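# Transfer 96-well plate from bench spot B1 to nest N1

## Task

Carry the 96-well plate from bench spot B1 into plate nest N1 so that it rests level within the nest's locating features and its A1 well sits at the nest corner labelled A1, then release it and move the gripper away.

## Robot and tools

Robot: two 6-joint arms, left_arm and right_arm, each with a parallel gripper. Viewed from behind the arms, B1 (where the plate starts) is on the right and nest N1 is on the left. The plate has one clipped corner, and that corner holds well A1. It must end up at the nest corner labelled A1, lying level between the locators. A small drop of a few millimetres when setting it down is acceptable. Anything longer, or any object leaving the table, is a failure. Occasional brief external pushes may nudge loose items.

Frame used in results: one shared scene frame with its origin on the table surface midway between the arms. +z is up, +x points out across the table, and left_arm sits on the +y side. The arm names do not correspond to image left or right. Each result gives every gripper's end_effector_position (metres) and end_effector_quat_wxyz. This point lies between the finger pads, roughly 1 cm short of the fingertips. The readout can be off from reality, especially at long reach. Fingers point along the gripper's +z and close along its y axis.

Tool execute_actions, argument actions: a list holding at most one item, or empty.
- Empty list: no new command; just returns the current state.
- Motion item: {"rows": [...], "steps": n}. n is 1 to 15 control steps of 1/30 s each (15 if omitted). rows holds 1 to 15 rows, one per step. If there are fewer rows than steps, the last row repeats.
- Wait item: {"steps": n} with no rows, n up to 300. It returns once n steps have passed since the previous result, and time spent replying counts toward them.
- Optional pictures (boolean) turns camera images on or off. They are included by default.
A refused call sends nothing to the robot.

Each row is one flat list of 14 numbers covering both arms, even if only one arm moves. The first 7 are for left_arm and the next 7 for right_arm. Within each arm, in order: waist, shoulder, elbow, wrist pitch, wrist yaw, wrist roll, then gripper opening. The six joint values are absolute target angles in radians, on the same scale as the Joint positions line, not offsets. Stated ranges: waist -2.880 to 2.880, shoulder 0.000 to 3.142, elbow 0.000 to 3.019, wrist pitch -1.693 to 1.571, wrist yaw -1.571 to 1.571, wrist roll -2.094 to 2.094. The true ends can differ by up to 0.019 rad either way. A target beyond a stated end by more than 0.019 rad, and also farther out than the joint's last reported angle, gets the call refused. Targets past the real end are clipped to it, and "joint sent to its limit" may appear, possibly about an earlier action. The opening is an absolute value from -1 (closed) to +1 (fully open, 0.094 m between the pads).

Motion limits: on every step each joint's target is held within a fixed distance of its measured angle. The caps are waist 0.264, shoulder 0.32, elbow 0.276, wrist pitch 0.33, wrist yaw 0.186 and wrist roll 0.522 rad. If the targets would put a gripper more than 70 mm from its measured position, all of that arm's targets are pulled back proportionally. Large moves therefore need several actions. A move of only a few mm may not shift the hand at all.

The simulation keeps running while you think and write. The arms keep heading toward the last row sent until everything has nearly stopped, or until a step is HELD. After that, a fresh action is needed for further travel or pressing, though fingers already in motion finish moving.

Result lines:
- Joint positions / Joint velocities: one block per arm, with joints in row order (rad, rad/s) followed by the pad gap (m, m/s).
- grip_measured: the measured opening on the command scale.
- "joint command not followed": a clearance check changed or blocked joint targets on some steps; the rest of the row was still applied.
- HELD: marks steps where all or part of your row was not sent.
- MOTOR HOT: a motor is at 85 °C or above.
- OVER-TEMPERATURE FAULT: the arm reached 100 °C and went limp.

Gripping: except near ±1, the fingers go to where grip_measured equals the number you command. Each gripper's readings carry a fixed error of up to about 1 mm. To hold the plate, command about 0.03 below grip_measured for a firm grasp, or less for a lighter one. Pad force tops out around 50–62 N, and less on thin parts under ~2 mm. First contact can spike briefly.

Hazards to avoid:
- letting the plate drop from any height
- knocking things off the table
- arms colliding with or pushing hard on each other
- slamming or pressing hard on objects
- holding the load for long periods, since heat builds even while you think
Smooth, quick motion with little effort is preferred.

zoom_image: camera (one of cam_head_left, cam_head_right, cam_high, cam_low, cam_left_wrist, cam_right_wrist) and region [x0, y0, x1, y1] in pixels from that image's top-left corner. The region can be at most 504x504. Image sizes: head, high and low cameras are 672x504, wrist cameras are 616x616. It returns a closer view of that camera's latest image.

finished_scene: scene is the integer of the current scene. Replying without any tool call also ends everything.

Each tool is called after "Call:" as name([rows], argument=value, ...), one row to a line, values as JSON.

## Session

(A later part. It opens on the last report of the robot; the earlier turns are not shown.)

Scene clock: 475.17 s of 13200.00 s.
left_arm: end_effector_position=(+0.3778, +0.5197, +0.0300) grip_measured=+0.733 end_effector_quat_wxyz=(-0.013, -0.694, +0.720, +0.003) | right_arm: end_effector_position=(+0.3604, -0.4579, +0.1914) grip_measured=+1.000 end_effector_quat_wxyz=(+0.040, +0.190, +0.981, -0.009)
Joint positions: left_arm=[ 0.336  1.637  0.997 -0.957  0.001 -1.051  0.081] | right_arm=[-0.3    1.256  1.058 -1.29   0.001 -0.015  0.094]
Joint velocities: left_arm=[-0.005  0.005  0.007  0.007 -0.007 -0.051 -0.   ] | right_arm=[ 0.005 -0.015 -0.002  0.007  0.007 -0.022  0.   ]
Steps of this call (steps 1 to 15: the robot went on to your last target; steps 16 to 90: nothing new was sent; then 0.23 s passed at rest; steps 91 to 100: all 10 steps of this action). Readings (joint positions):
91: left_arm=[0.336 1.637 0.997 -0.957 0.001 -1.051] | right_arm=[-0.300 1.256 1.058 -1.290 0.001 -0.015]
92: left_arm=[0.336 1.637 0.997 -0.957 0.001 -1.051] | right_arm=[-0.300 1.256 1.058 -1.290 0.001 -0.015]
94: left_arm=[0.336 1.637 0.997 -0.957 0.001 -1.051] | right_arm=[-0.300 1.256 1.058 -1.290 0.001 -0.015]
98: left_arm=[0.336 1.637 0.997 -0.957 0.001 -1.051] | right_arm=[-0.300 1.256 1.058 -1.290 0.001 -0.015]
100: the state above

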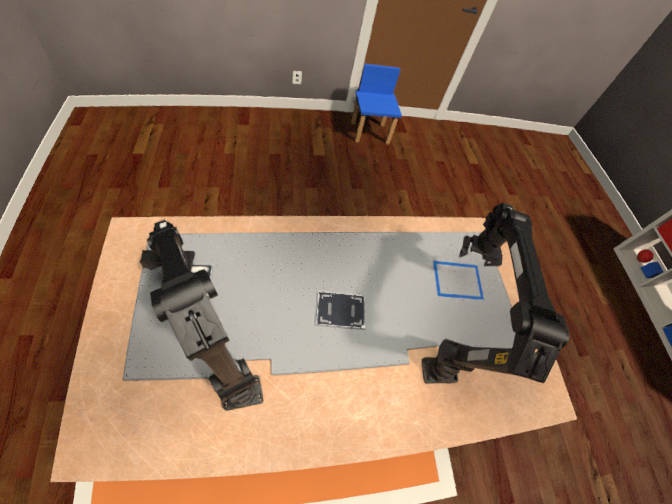

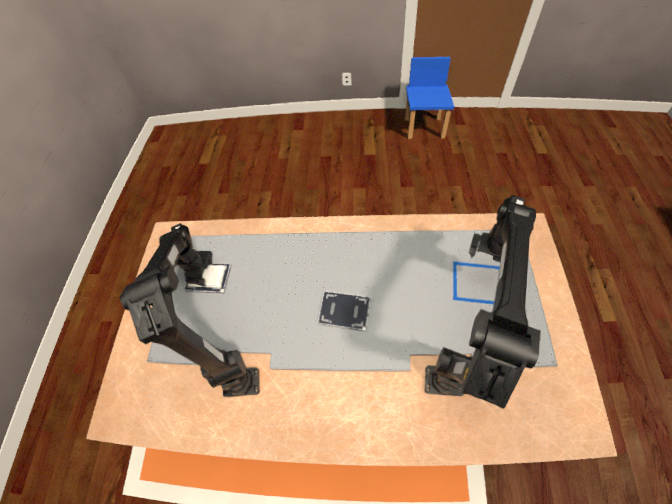

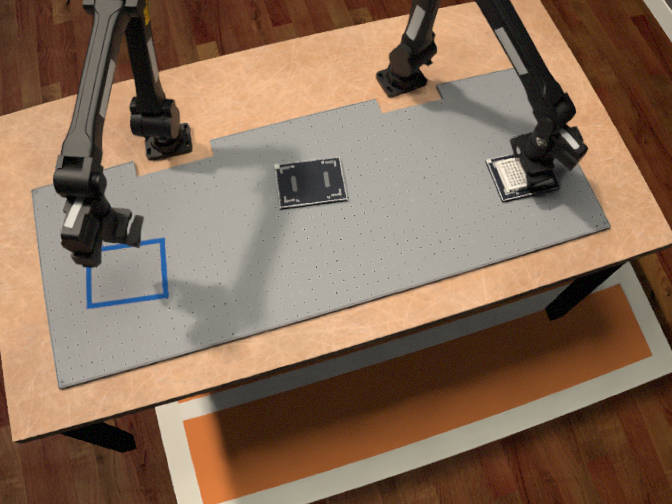

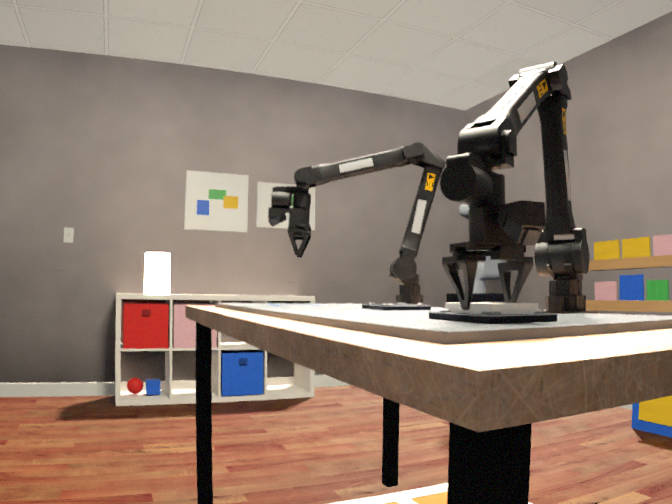

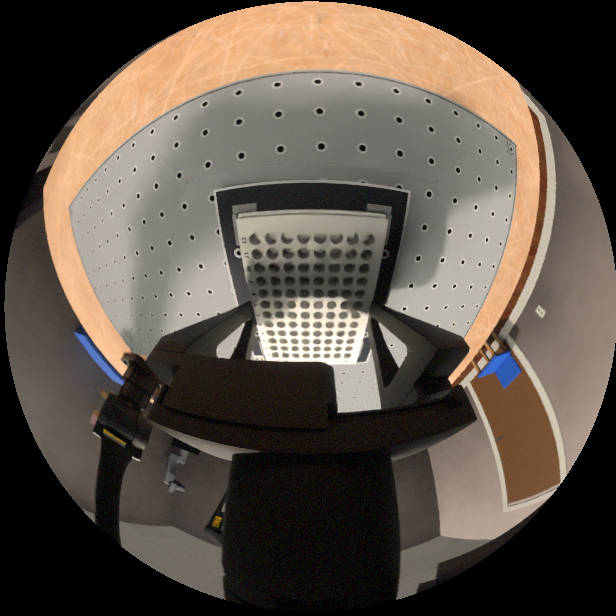

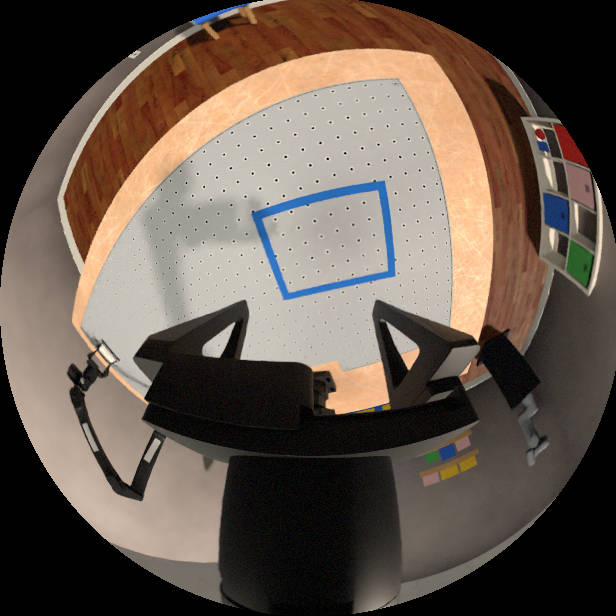

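Call:
execute_actions([
  {"rows": [[0.338,1.625,0.999,-0.955,0,-1.055,0.72,-0.3,1.25,1.05,-1.3,0,0,1],[0.336,1.625,0.999,-0.957,0,-1.052,0.73,-0.3,1.25,1.05,-1.3,0,0,1],[0.336,1.625,0.999,-0.957,0,-1.052,0.74,-0.3,1.25,1.05,-1.3,0,0,1],[0.336,1.625,0.999,-0.957,0,-1.052,0.75,-0.3,1.25,1.05,-1.3,0,0,1],[0.336,1.625,0.999,-0.957,0,-1.052,0.77,-0.3,1.25,1.05,-1.3,0,0,1],[0.336,1.625,0.999,-0.957,0,-1.052,0.80,-0.3,1.25,1.05,-1.3,0,0,1],[0.336,1.625,0.999,-0.957,0,-1.052,0.85,-0.3,1.25,1.05,-1.3,0,0,1],[0.336,1.625,0.999,-0.957,0,-1.052,0.92,-0.3,1.25,1.05,-1.3,0,0,1],[0.336,1.625,0.999,-0.957,0,-1.052,1,-0.3,1.25,1.05,-1.3,0,0,1]], "steps": 15},
], pictures=false)

Call:
execute_actions([
  {"rows": [[0.336,1.61,1.04,-0.957,0,-1.052,1,-0.3,1.25,1.05,-1.3,0,0,1],[0.336,1.605,1.045,-0.957,0,-1.052,1,-0.3,1.25,1.05,-1.3,0,0,1],[0.336,1.60,1.05,-0.965,0,-1.052,1,-0.3,1.25,1.05,-1.3,0,0,1],[0.336,1.592,1.056,-0.978,0,-1.052,1,-0.3,1.25,1.05,-1.3,0,0,1],[0.336,1.584,1.062,-0.992,0,-1.052,1,-0.3,1.25,1.05,-1.3,0,0,1],[0.336,1.574,1.07,-1.008,0,-1.052,1,-0.3,1.25,1.05,-1.3,0,0,1],[0.336,1.562,1.079,-1.026,0,-1.052,1,-0.3,1.25,1.05,-1.3,0,0,1],[0.336,1.548,1.089,-1.047,0,-1.052,1,-0.3,1.25,1.05,-1.3,0,0,1],[0.336,1.532,1.10,-1.071,0,-1.052,1,-0.3,1.25,1.05,-1.3,0,0,1],[0.336,1.514,1.11,-1.098,0,-1.052,1,-0.3,1.25,1.05,-1.3,0,0,1],[0.336,1.494,1.12,-1.126,0,-1.052,1,-0.3,1.25,1.05,-1.3,0,0,1],[0.336,1.472,1.13,-1.156,0,-1.052,1,-0.3,1.25,1.05,-1.3,0,0,1],[0.336,1.45,1.14,-1.188,0,-1.052,1,-0.3,1.25,1.05,-1.3,0,0,1],[0.336,1.43,1.15,-1.22,0,-1.052,1,-0.3,1.25,1.05,-1.3,0,0,1],[0.336,1.41,1.155,-1.25,0,-1.052,1,-0.3,1.25,1.05,-1.3,0,0,1]], "steps": 15},
])

Call:
zoom_image(camera="cam_left_wrist", region=[211, 200, 411, 400])

Call:
zoom_image(camera="cam_low", region=[425, 280, 565, 340])

Call:
zoom_image(camera="cam_high", region=[480, 140, 570, 210])

Scene clock: 496.53 s of 13200.00 s.
left_arm: end_effector_position=(+0.3778, +0.5197, +0.0300) grip_measured=+1.000 end_effector_quat_wxyz=(-0.013, -0.694, +0.720, +0.003) | right_arm: end_effector_position=(+0.3604, -0.4579, +0.1914) grip_measured=+1.000 end_effector_quat_wxyz=(+0.040, +0.190, +0.981, -0.009)
Joint positions: left_arm=[ 0.336  1.637  0.997 -0.957  0.001 -1.051  0.094] | right_arm=[-0.3    1.256  1.058 -1.29   0.001 -0.015  0.094]
Joint velocities: left_arm=[-0.005  0.015 -0.007 -0.002 -0.007 -0.007  0.   ] | right_arm=[-0.005 -0.015  0.002 -0.027 -0.007  0.095  0.   ]
Steps of this call (steps 1 to 15: the robot went on to your last target; steps 16 to 90: nothing new was sent; then 17.87 s passed at rest; steps 91 to 105: all 15 steps of this action). Readings (joint positions):
91: left_arm=[0.336 1.637 0.997 -0.957 0.001 -1.051] | right_arm=[-0.300 1.256 1.058 -1.290 0.001 -0.015]
92: left_arm=[0.336 1.637 0.997 -0.957 0.001 -1.051] | right_arm=[-0.300 1.256 1.058 -1.290 0.001 -0.015]
94: left_arm=[0.336 1.637 0.997 -0.957 0.001 -1.051] | right_arm=[-0.300 1.256 1.058 -1.290 0.001 -0.015]
98: left_arm=[0.336 1.637 0.997 -0.957 0.001 -1.051] | right_arm=[-0.300 1.256 1.058 -1.290 0.001 -0.015]
105: the state above

Scene clock: 497.03 s of 13200.00 s.
left_arm: end_effector_position=(+0.3693, +0.5153, +0.1079) grip_measured=+1.000 end_effector_quat_wxyz=(-0.013, -0.694, +0.720, +0.003) | right_arm: end_effector_position=(+0.3604, -0.4579, +0.1914) grip_measured=+1.000 end_effector_quat_wxyz=(+0.040, +0.190, +0.981, -0.009)
Joint positions: left_arm=[ 0.336  1.504  1.074 -1.167  0.001 -1.051  0.094] | right_arm=[-0.3    1.256  1.058 -1.29   0.001 -0.015  0.094]
Joint velocities: left_arm=[-0.005 -0.679  0.281 -0.833 -0.037 -0.007  0.   ] | right_arm=[-0.015 -0.005 -0.017 -0.002 -0.037 -0.022  0.   ]
Steps of this call (steps 1 to 15: all 15 steps of this action). Readings (joint positions):
1: left_arm=[0.336 1.637 0.997 -0.957 0.001 -1.051] | right_arm=[-0.300 1.256 1.058 -1.290 0.001 -0.015]
2: left_arm=[0.336 1.637 0.997 -0.957 0.001 -1.051] | right_arm=[-0.300 1.256 1.058 -1.290 0.001 -0.015]
4: left_arm=[0.336 1.636 0.997 -0.959 0.001 -1.051] | right_arm=[-0.300 1.256 1.058 -1.290 0.001 -0.015]
8: left_arm=[0.336 1.620 1.012 -1.003 0.001 -1.051] | right_arm=[-0.300 1.256 1.058 -1.290 0.001 -0.015]
15: the state above

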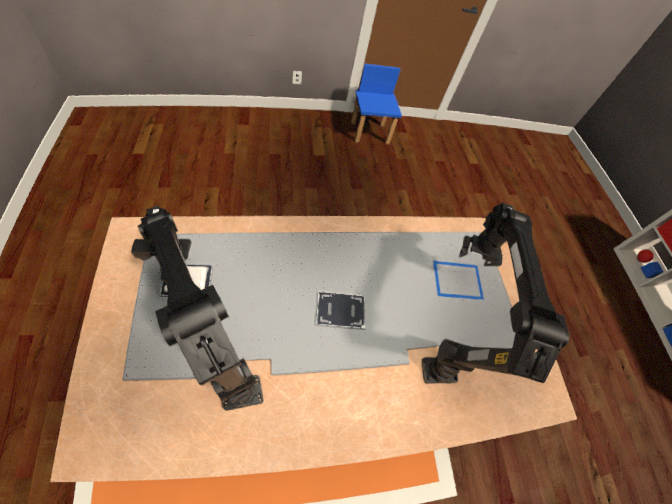

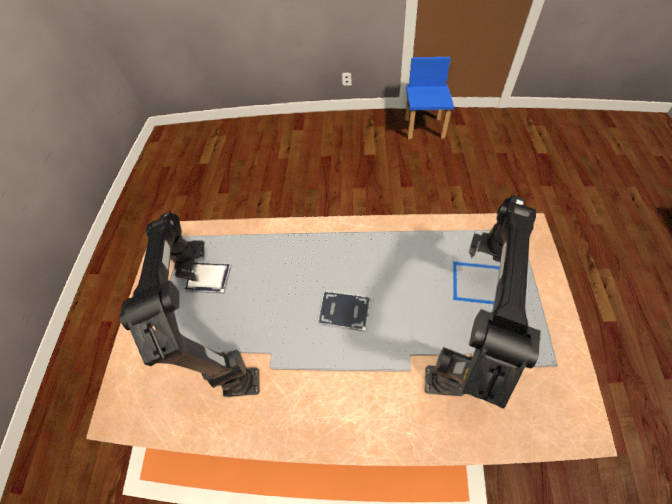

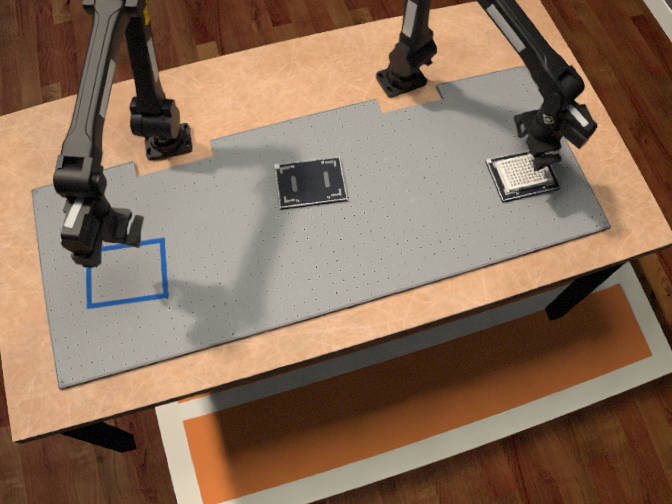

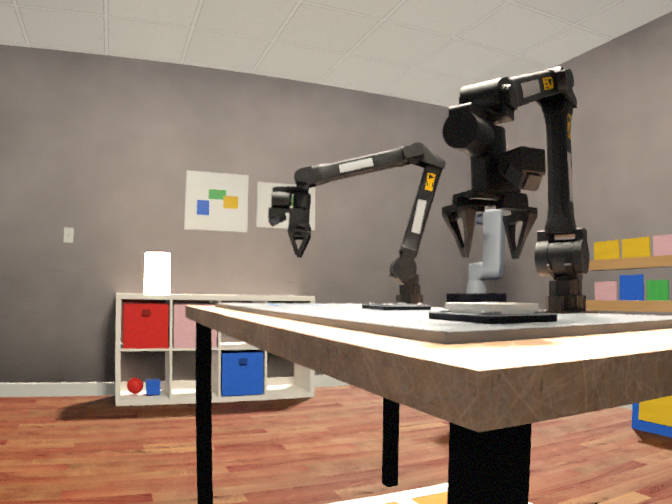

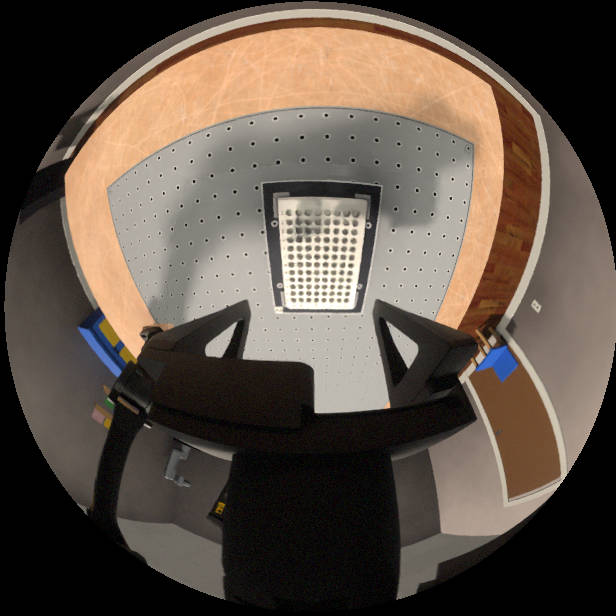

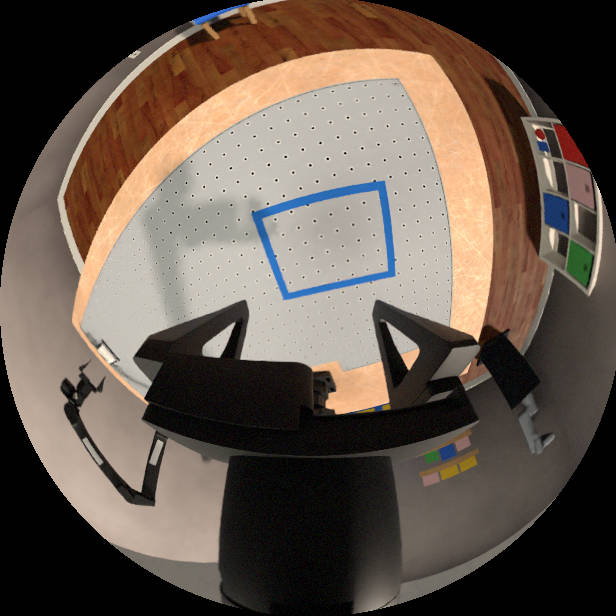

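Region (211, 200, 411, 400) of cam_left_wrist's 616x616 image, scaled by 2.520, with more detail than that image has.

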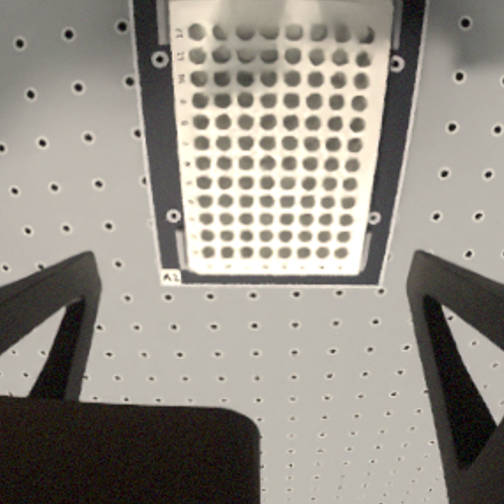

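Region (425, 280, 565, 340) of cam_low's 672x504 image, scaled by 3.600, with more detail than that image has; it fills the top 216 rows of this view, and the rest is white.

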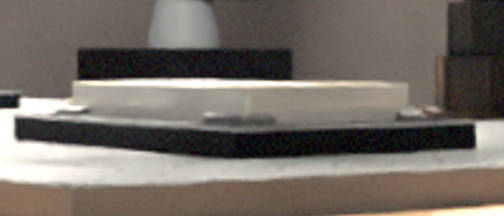

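Region (480, 140, 570, 210) of cam_high's 672x504 image, scaled by 5.600, with more detail than that image has.

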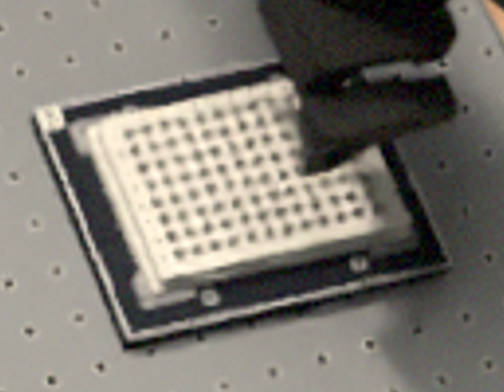

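Call:
execute_actions([
  {"rows": [[0.31,1.41,1.155,-1.27,0,-1.08,1,-0.3,1.25,1.05,-1.3,0,0,1],[0.28,1.41,1.155,-1.27,0,-1.11,1,-0.3,1.25,1.05,-1.3,0,0,1],[0.245,1.41,1.155,-1.27,0,-1.145,1,-0.3,1.25,1.05,-1.3,0,0,1],[0.21,1.41,1.155,-1.27,0,-1.18,1,-0.3,1.25,1.05,-1.3,0,0,1],[0.17,1.41,1.155,-1.27,0,-1.22,1,-0.3,1.25,1.05,-1.3,0,0,1],[0.13,1.41,1.155,-1.27,0,-1.26,1,-0.3,1.25,1.05,-1.3,0,0,1],[0.09,1.41,1.155,-1.27,0,-1.30,1,-0.3,1.25,1.05,-1.3,0,0,1],[0.06,1.41,1.155,-1.27,0,-1.33,1,-0.3,1.25,1.05,-1.3,0,0,1],[0.03,1.41,1.155,-1.27,0,-1.36,1,-0.3,1.25,1.05,-1.3,0,0,1],[0.01,1.41,1.155,-1.27,0,-1.38,1,-0.3,1.25,1.05,-1.3,0,0,1],[-0.005,1.41,1.155,-1.27,0,-1.395,1,-0.3,1.25,1.05,-1.3,0,0,1],[-0.015,1.41,1.155,-1.27,0,-1.405,1,-0.3,1.25,1.05,-1.3,0,0,1],[-0.02,1.41,1.155,-1.27,0,-1.41,1,-0.3,1.25,1.05,-1.3,0,0,1]], "steps": 15},
], pictures=false)

Call:
execute_actions([
  {"steps": 10},
])

Call:
zoom_image(camera="cam_left_wrist", region=[220, 90, 370, 240])

Call:
zoom_image(camera="cam_high", region=[480, 140, 570, 210])

Scene clock: 507.97 s of 13200.00 s.
left_arm: end_effector_position=(+0.4068, +0.3645, +0.1623) grip_measured=+1.000 end_effector_quat_wxyz=(+0.012, -0.662, +0.750, -0.009) | right_arm: end_effector_position=(+0.3604, -0.4579, +0.1914) grip_measured=+1.000 end_effector_quat_wxyz=(+0.040, +0.190, +0.981, -0.009)
Joint positions: left_arm=[-0.053  1.4    1.115 -1.257  0.001 -1.353  0.094] | right_arm=[-0.3    1.256  1.058 -1.29   0.001 -0.015  0.094]
Joint velocities: left_arm=[-0.054 -0.005 -0.002  0.007  0.007 -0.344  0.   ] | right_arm=[-0.015  0.015  0.007  0.002  0.007  0.037  0.   ]
Steps of this call (steps 1 to 30: the robot went on to your last target; steps 31 to 90: nothing new was sent; then 7.43 s passed at rest; steps 91 to 105: all 15 steps of this action). Readings (joint positions):
91: left_arm=[0.335 1.399 1.115 -1.242 0.001 -1.054] | right_arm=[-0.300 1.256 1.058 -1.290 0.001 -0.015]
92: left_arm=[0.331 1.399 1.115 -1.248 0.000 -1.063] | right_arm=[-0.300 1.256 1.058 -1.290 0.001 -0.015]
94: left_arm=[0.302 1.399 1.115 -1.255 -0.000 -1.095] | right_arm=[-0.300 1.256 1.058 -1.290 0.001 -0.015]
98: left_arm=[0.155 1.399 1.115 -1.257 -0.001 -1.201] | right_arm=[-0.300 1.256 1.058 -1.290 0.001 -0.015]
105: the state above

Scene clock: 508.30 s of 13200.00 s.
left_arm: end_effector_position=(+0.4054, +0.3771, +0.1623) grip_measured=+1.000 end_effector_quat_wxyz=(+0.012, -0.690, +0.724, -0.009) | right_arm: end_effector_position=(+0.3604, -0.4579, +0.1914) grip_measured=+1.000 end_effector_quat_wxyz=(+0.040, +0.190, +0.981, -0.009)
Joint positions: left_arm=[-0.021  1.4    1.115 -1.257  0.001 -1.398  0.094] | right_arm=[-0.3    1.256  1.058 -1.29   0.001 -0.015  0.094]
Joint velocities: left_arm=[ 0.005 -0.015 -0.002  0.012  0.007 -0.022  0.   ] | right_arm=[ 0.005  0.015 -0.022  0.007 -0.022 -0.022  0.   ]
Steps of this call (steps 1 to 10: the robot went on to your last target). Readings (joint positions):
1: left_arm=[-0.052 1.400 1.115 -1.257 0.001 -1.362] | right_arm=[-0.300 1.256 1.058 -1.290 0.001 -0.015]
2: left_arm=[-0.048 1.400 1.115 -1.257 0.001 -1.370] | right_arm=[-0.300 1.256 1.058 -1.290 0.001 -0.015]
4: left_arm=[-0.036 1.400 1.115 -1.257 0.001 -1.382] | right_arm=[-0.300 1.256 1.058 -1.290 0.001 -0.015]
8: left_arm=[-0.021 1.400 1.115 -1.257 0.001 -1.395] | right_arm=[-0.300 1.256 1.058 -1.290 0.001 -0.015]
10: the state above

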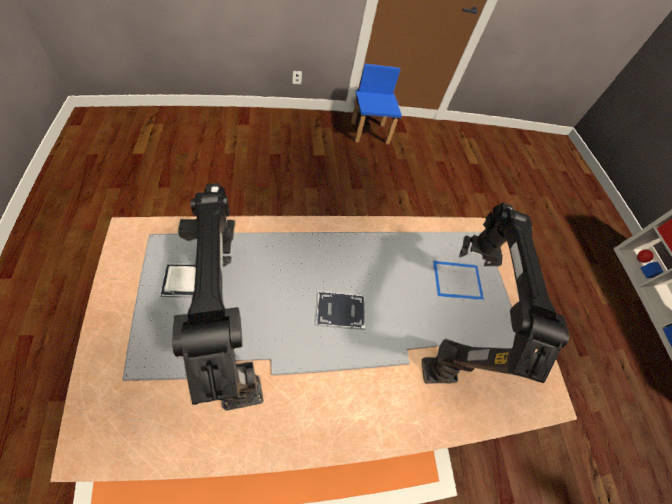

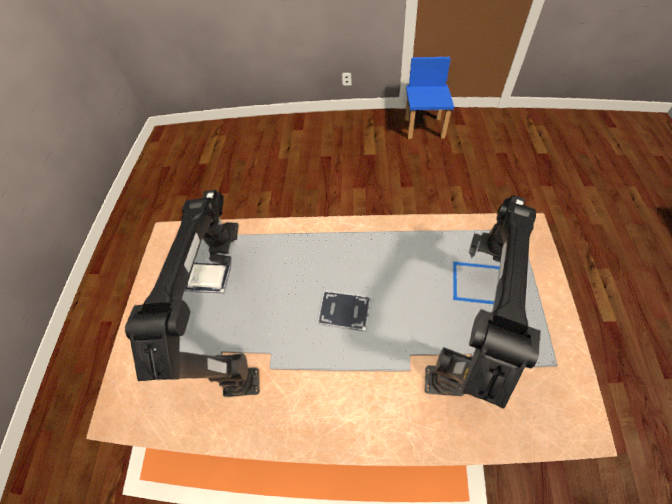

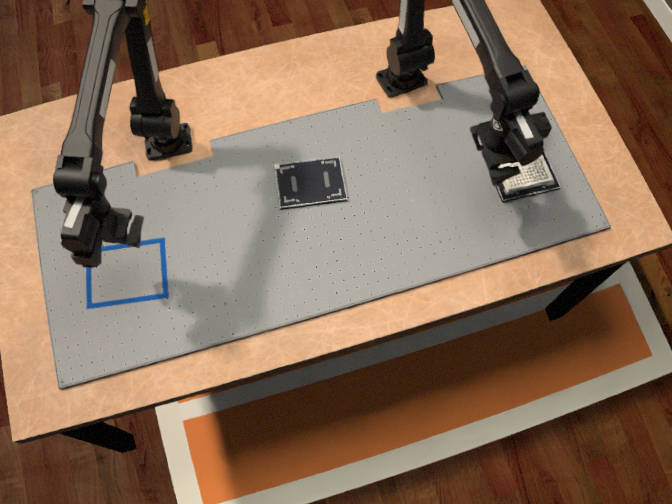

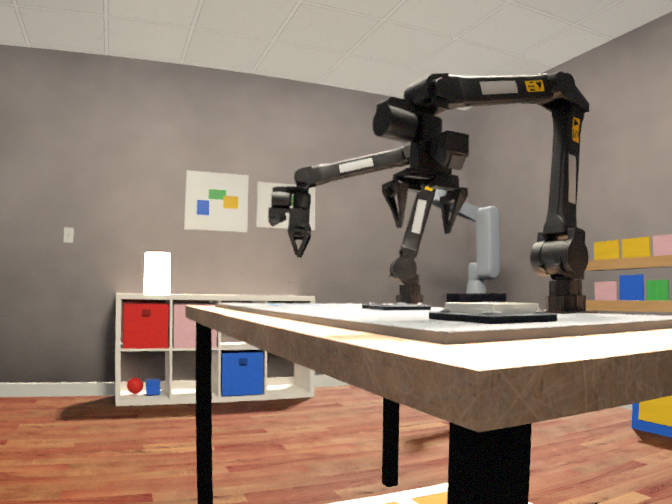

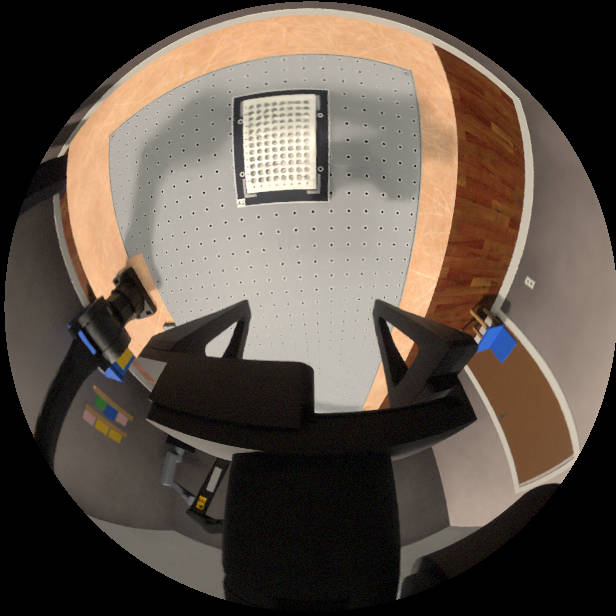

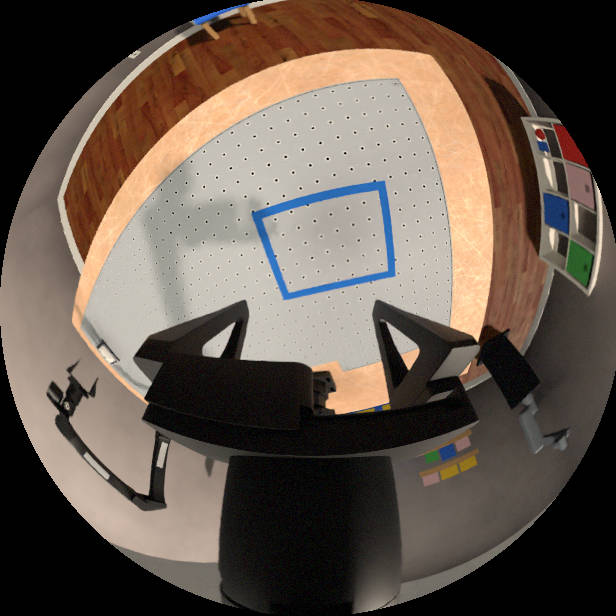

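Region (220, 90, 370, 240) of cam_left_wrist's 616x616 image, scaled by 3.360, with more detail than that image has.

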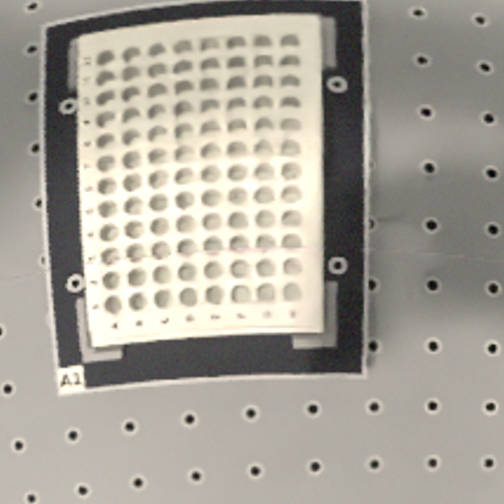

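Region (480, 140, 570, 210) of cam_high's 672x504 image, scaled by 5.600, with more detail than that image has.

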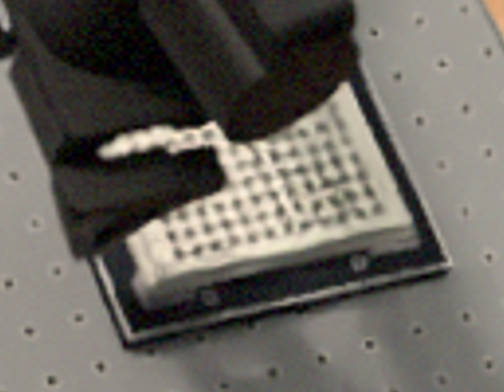

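Call:
finished_scene(scene=1)

The scene is finished: the task was done.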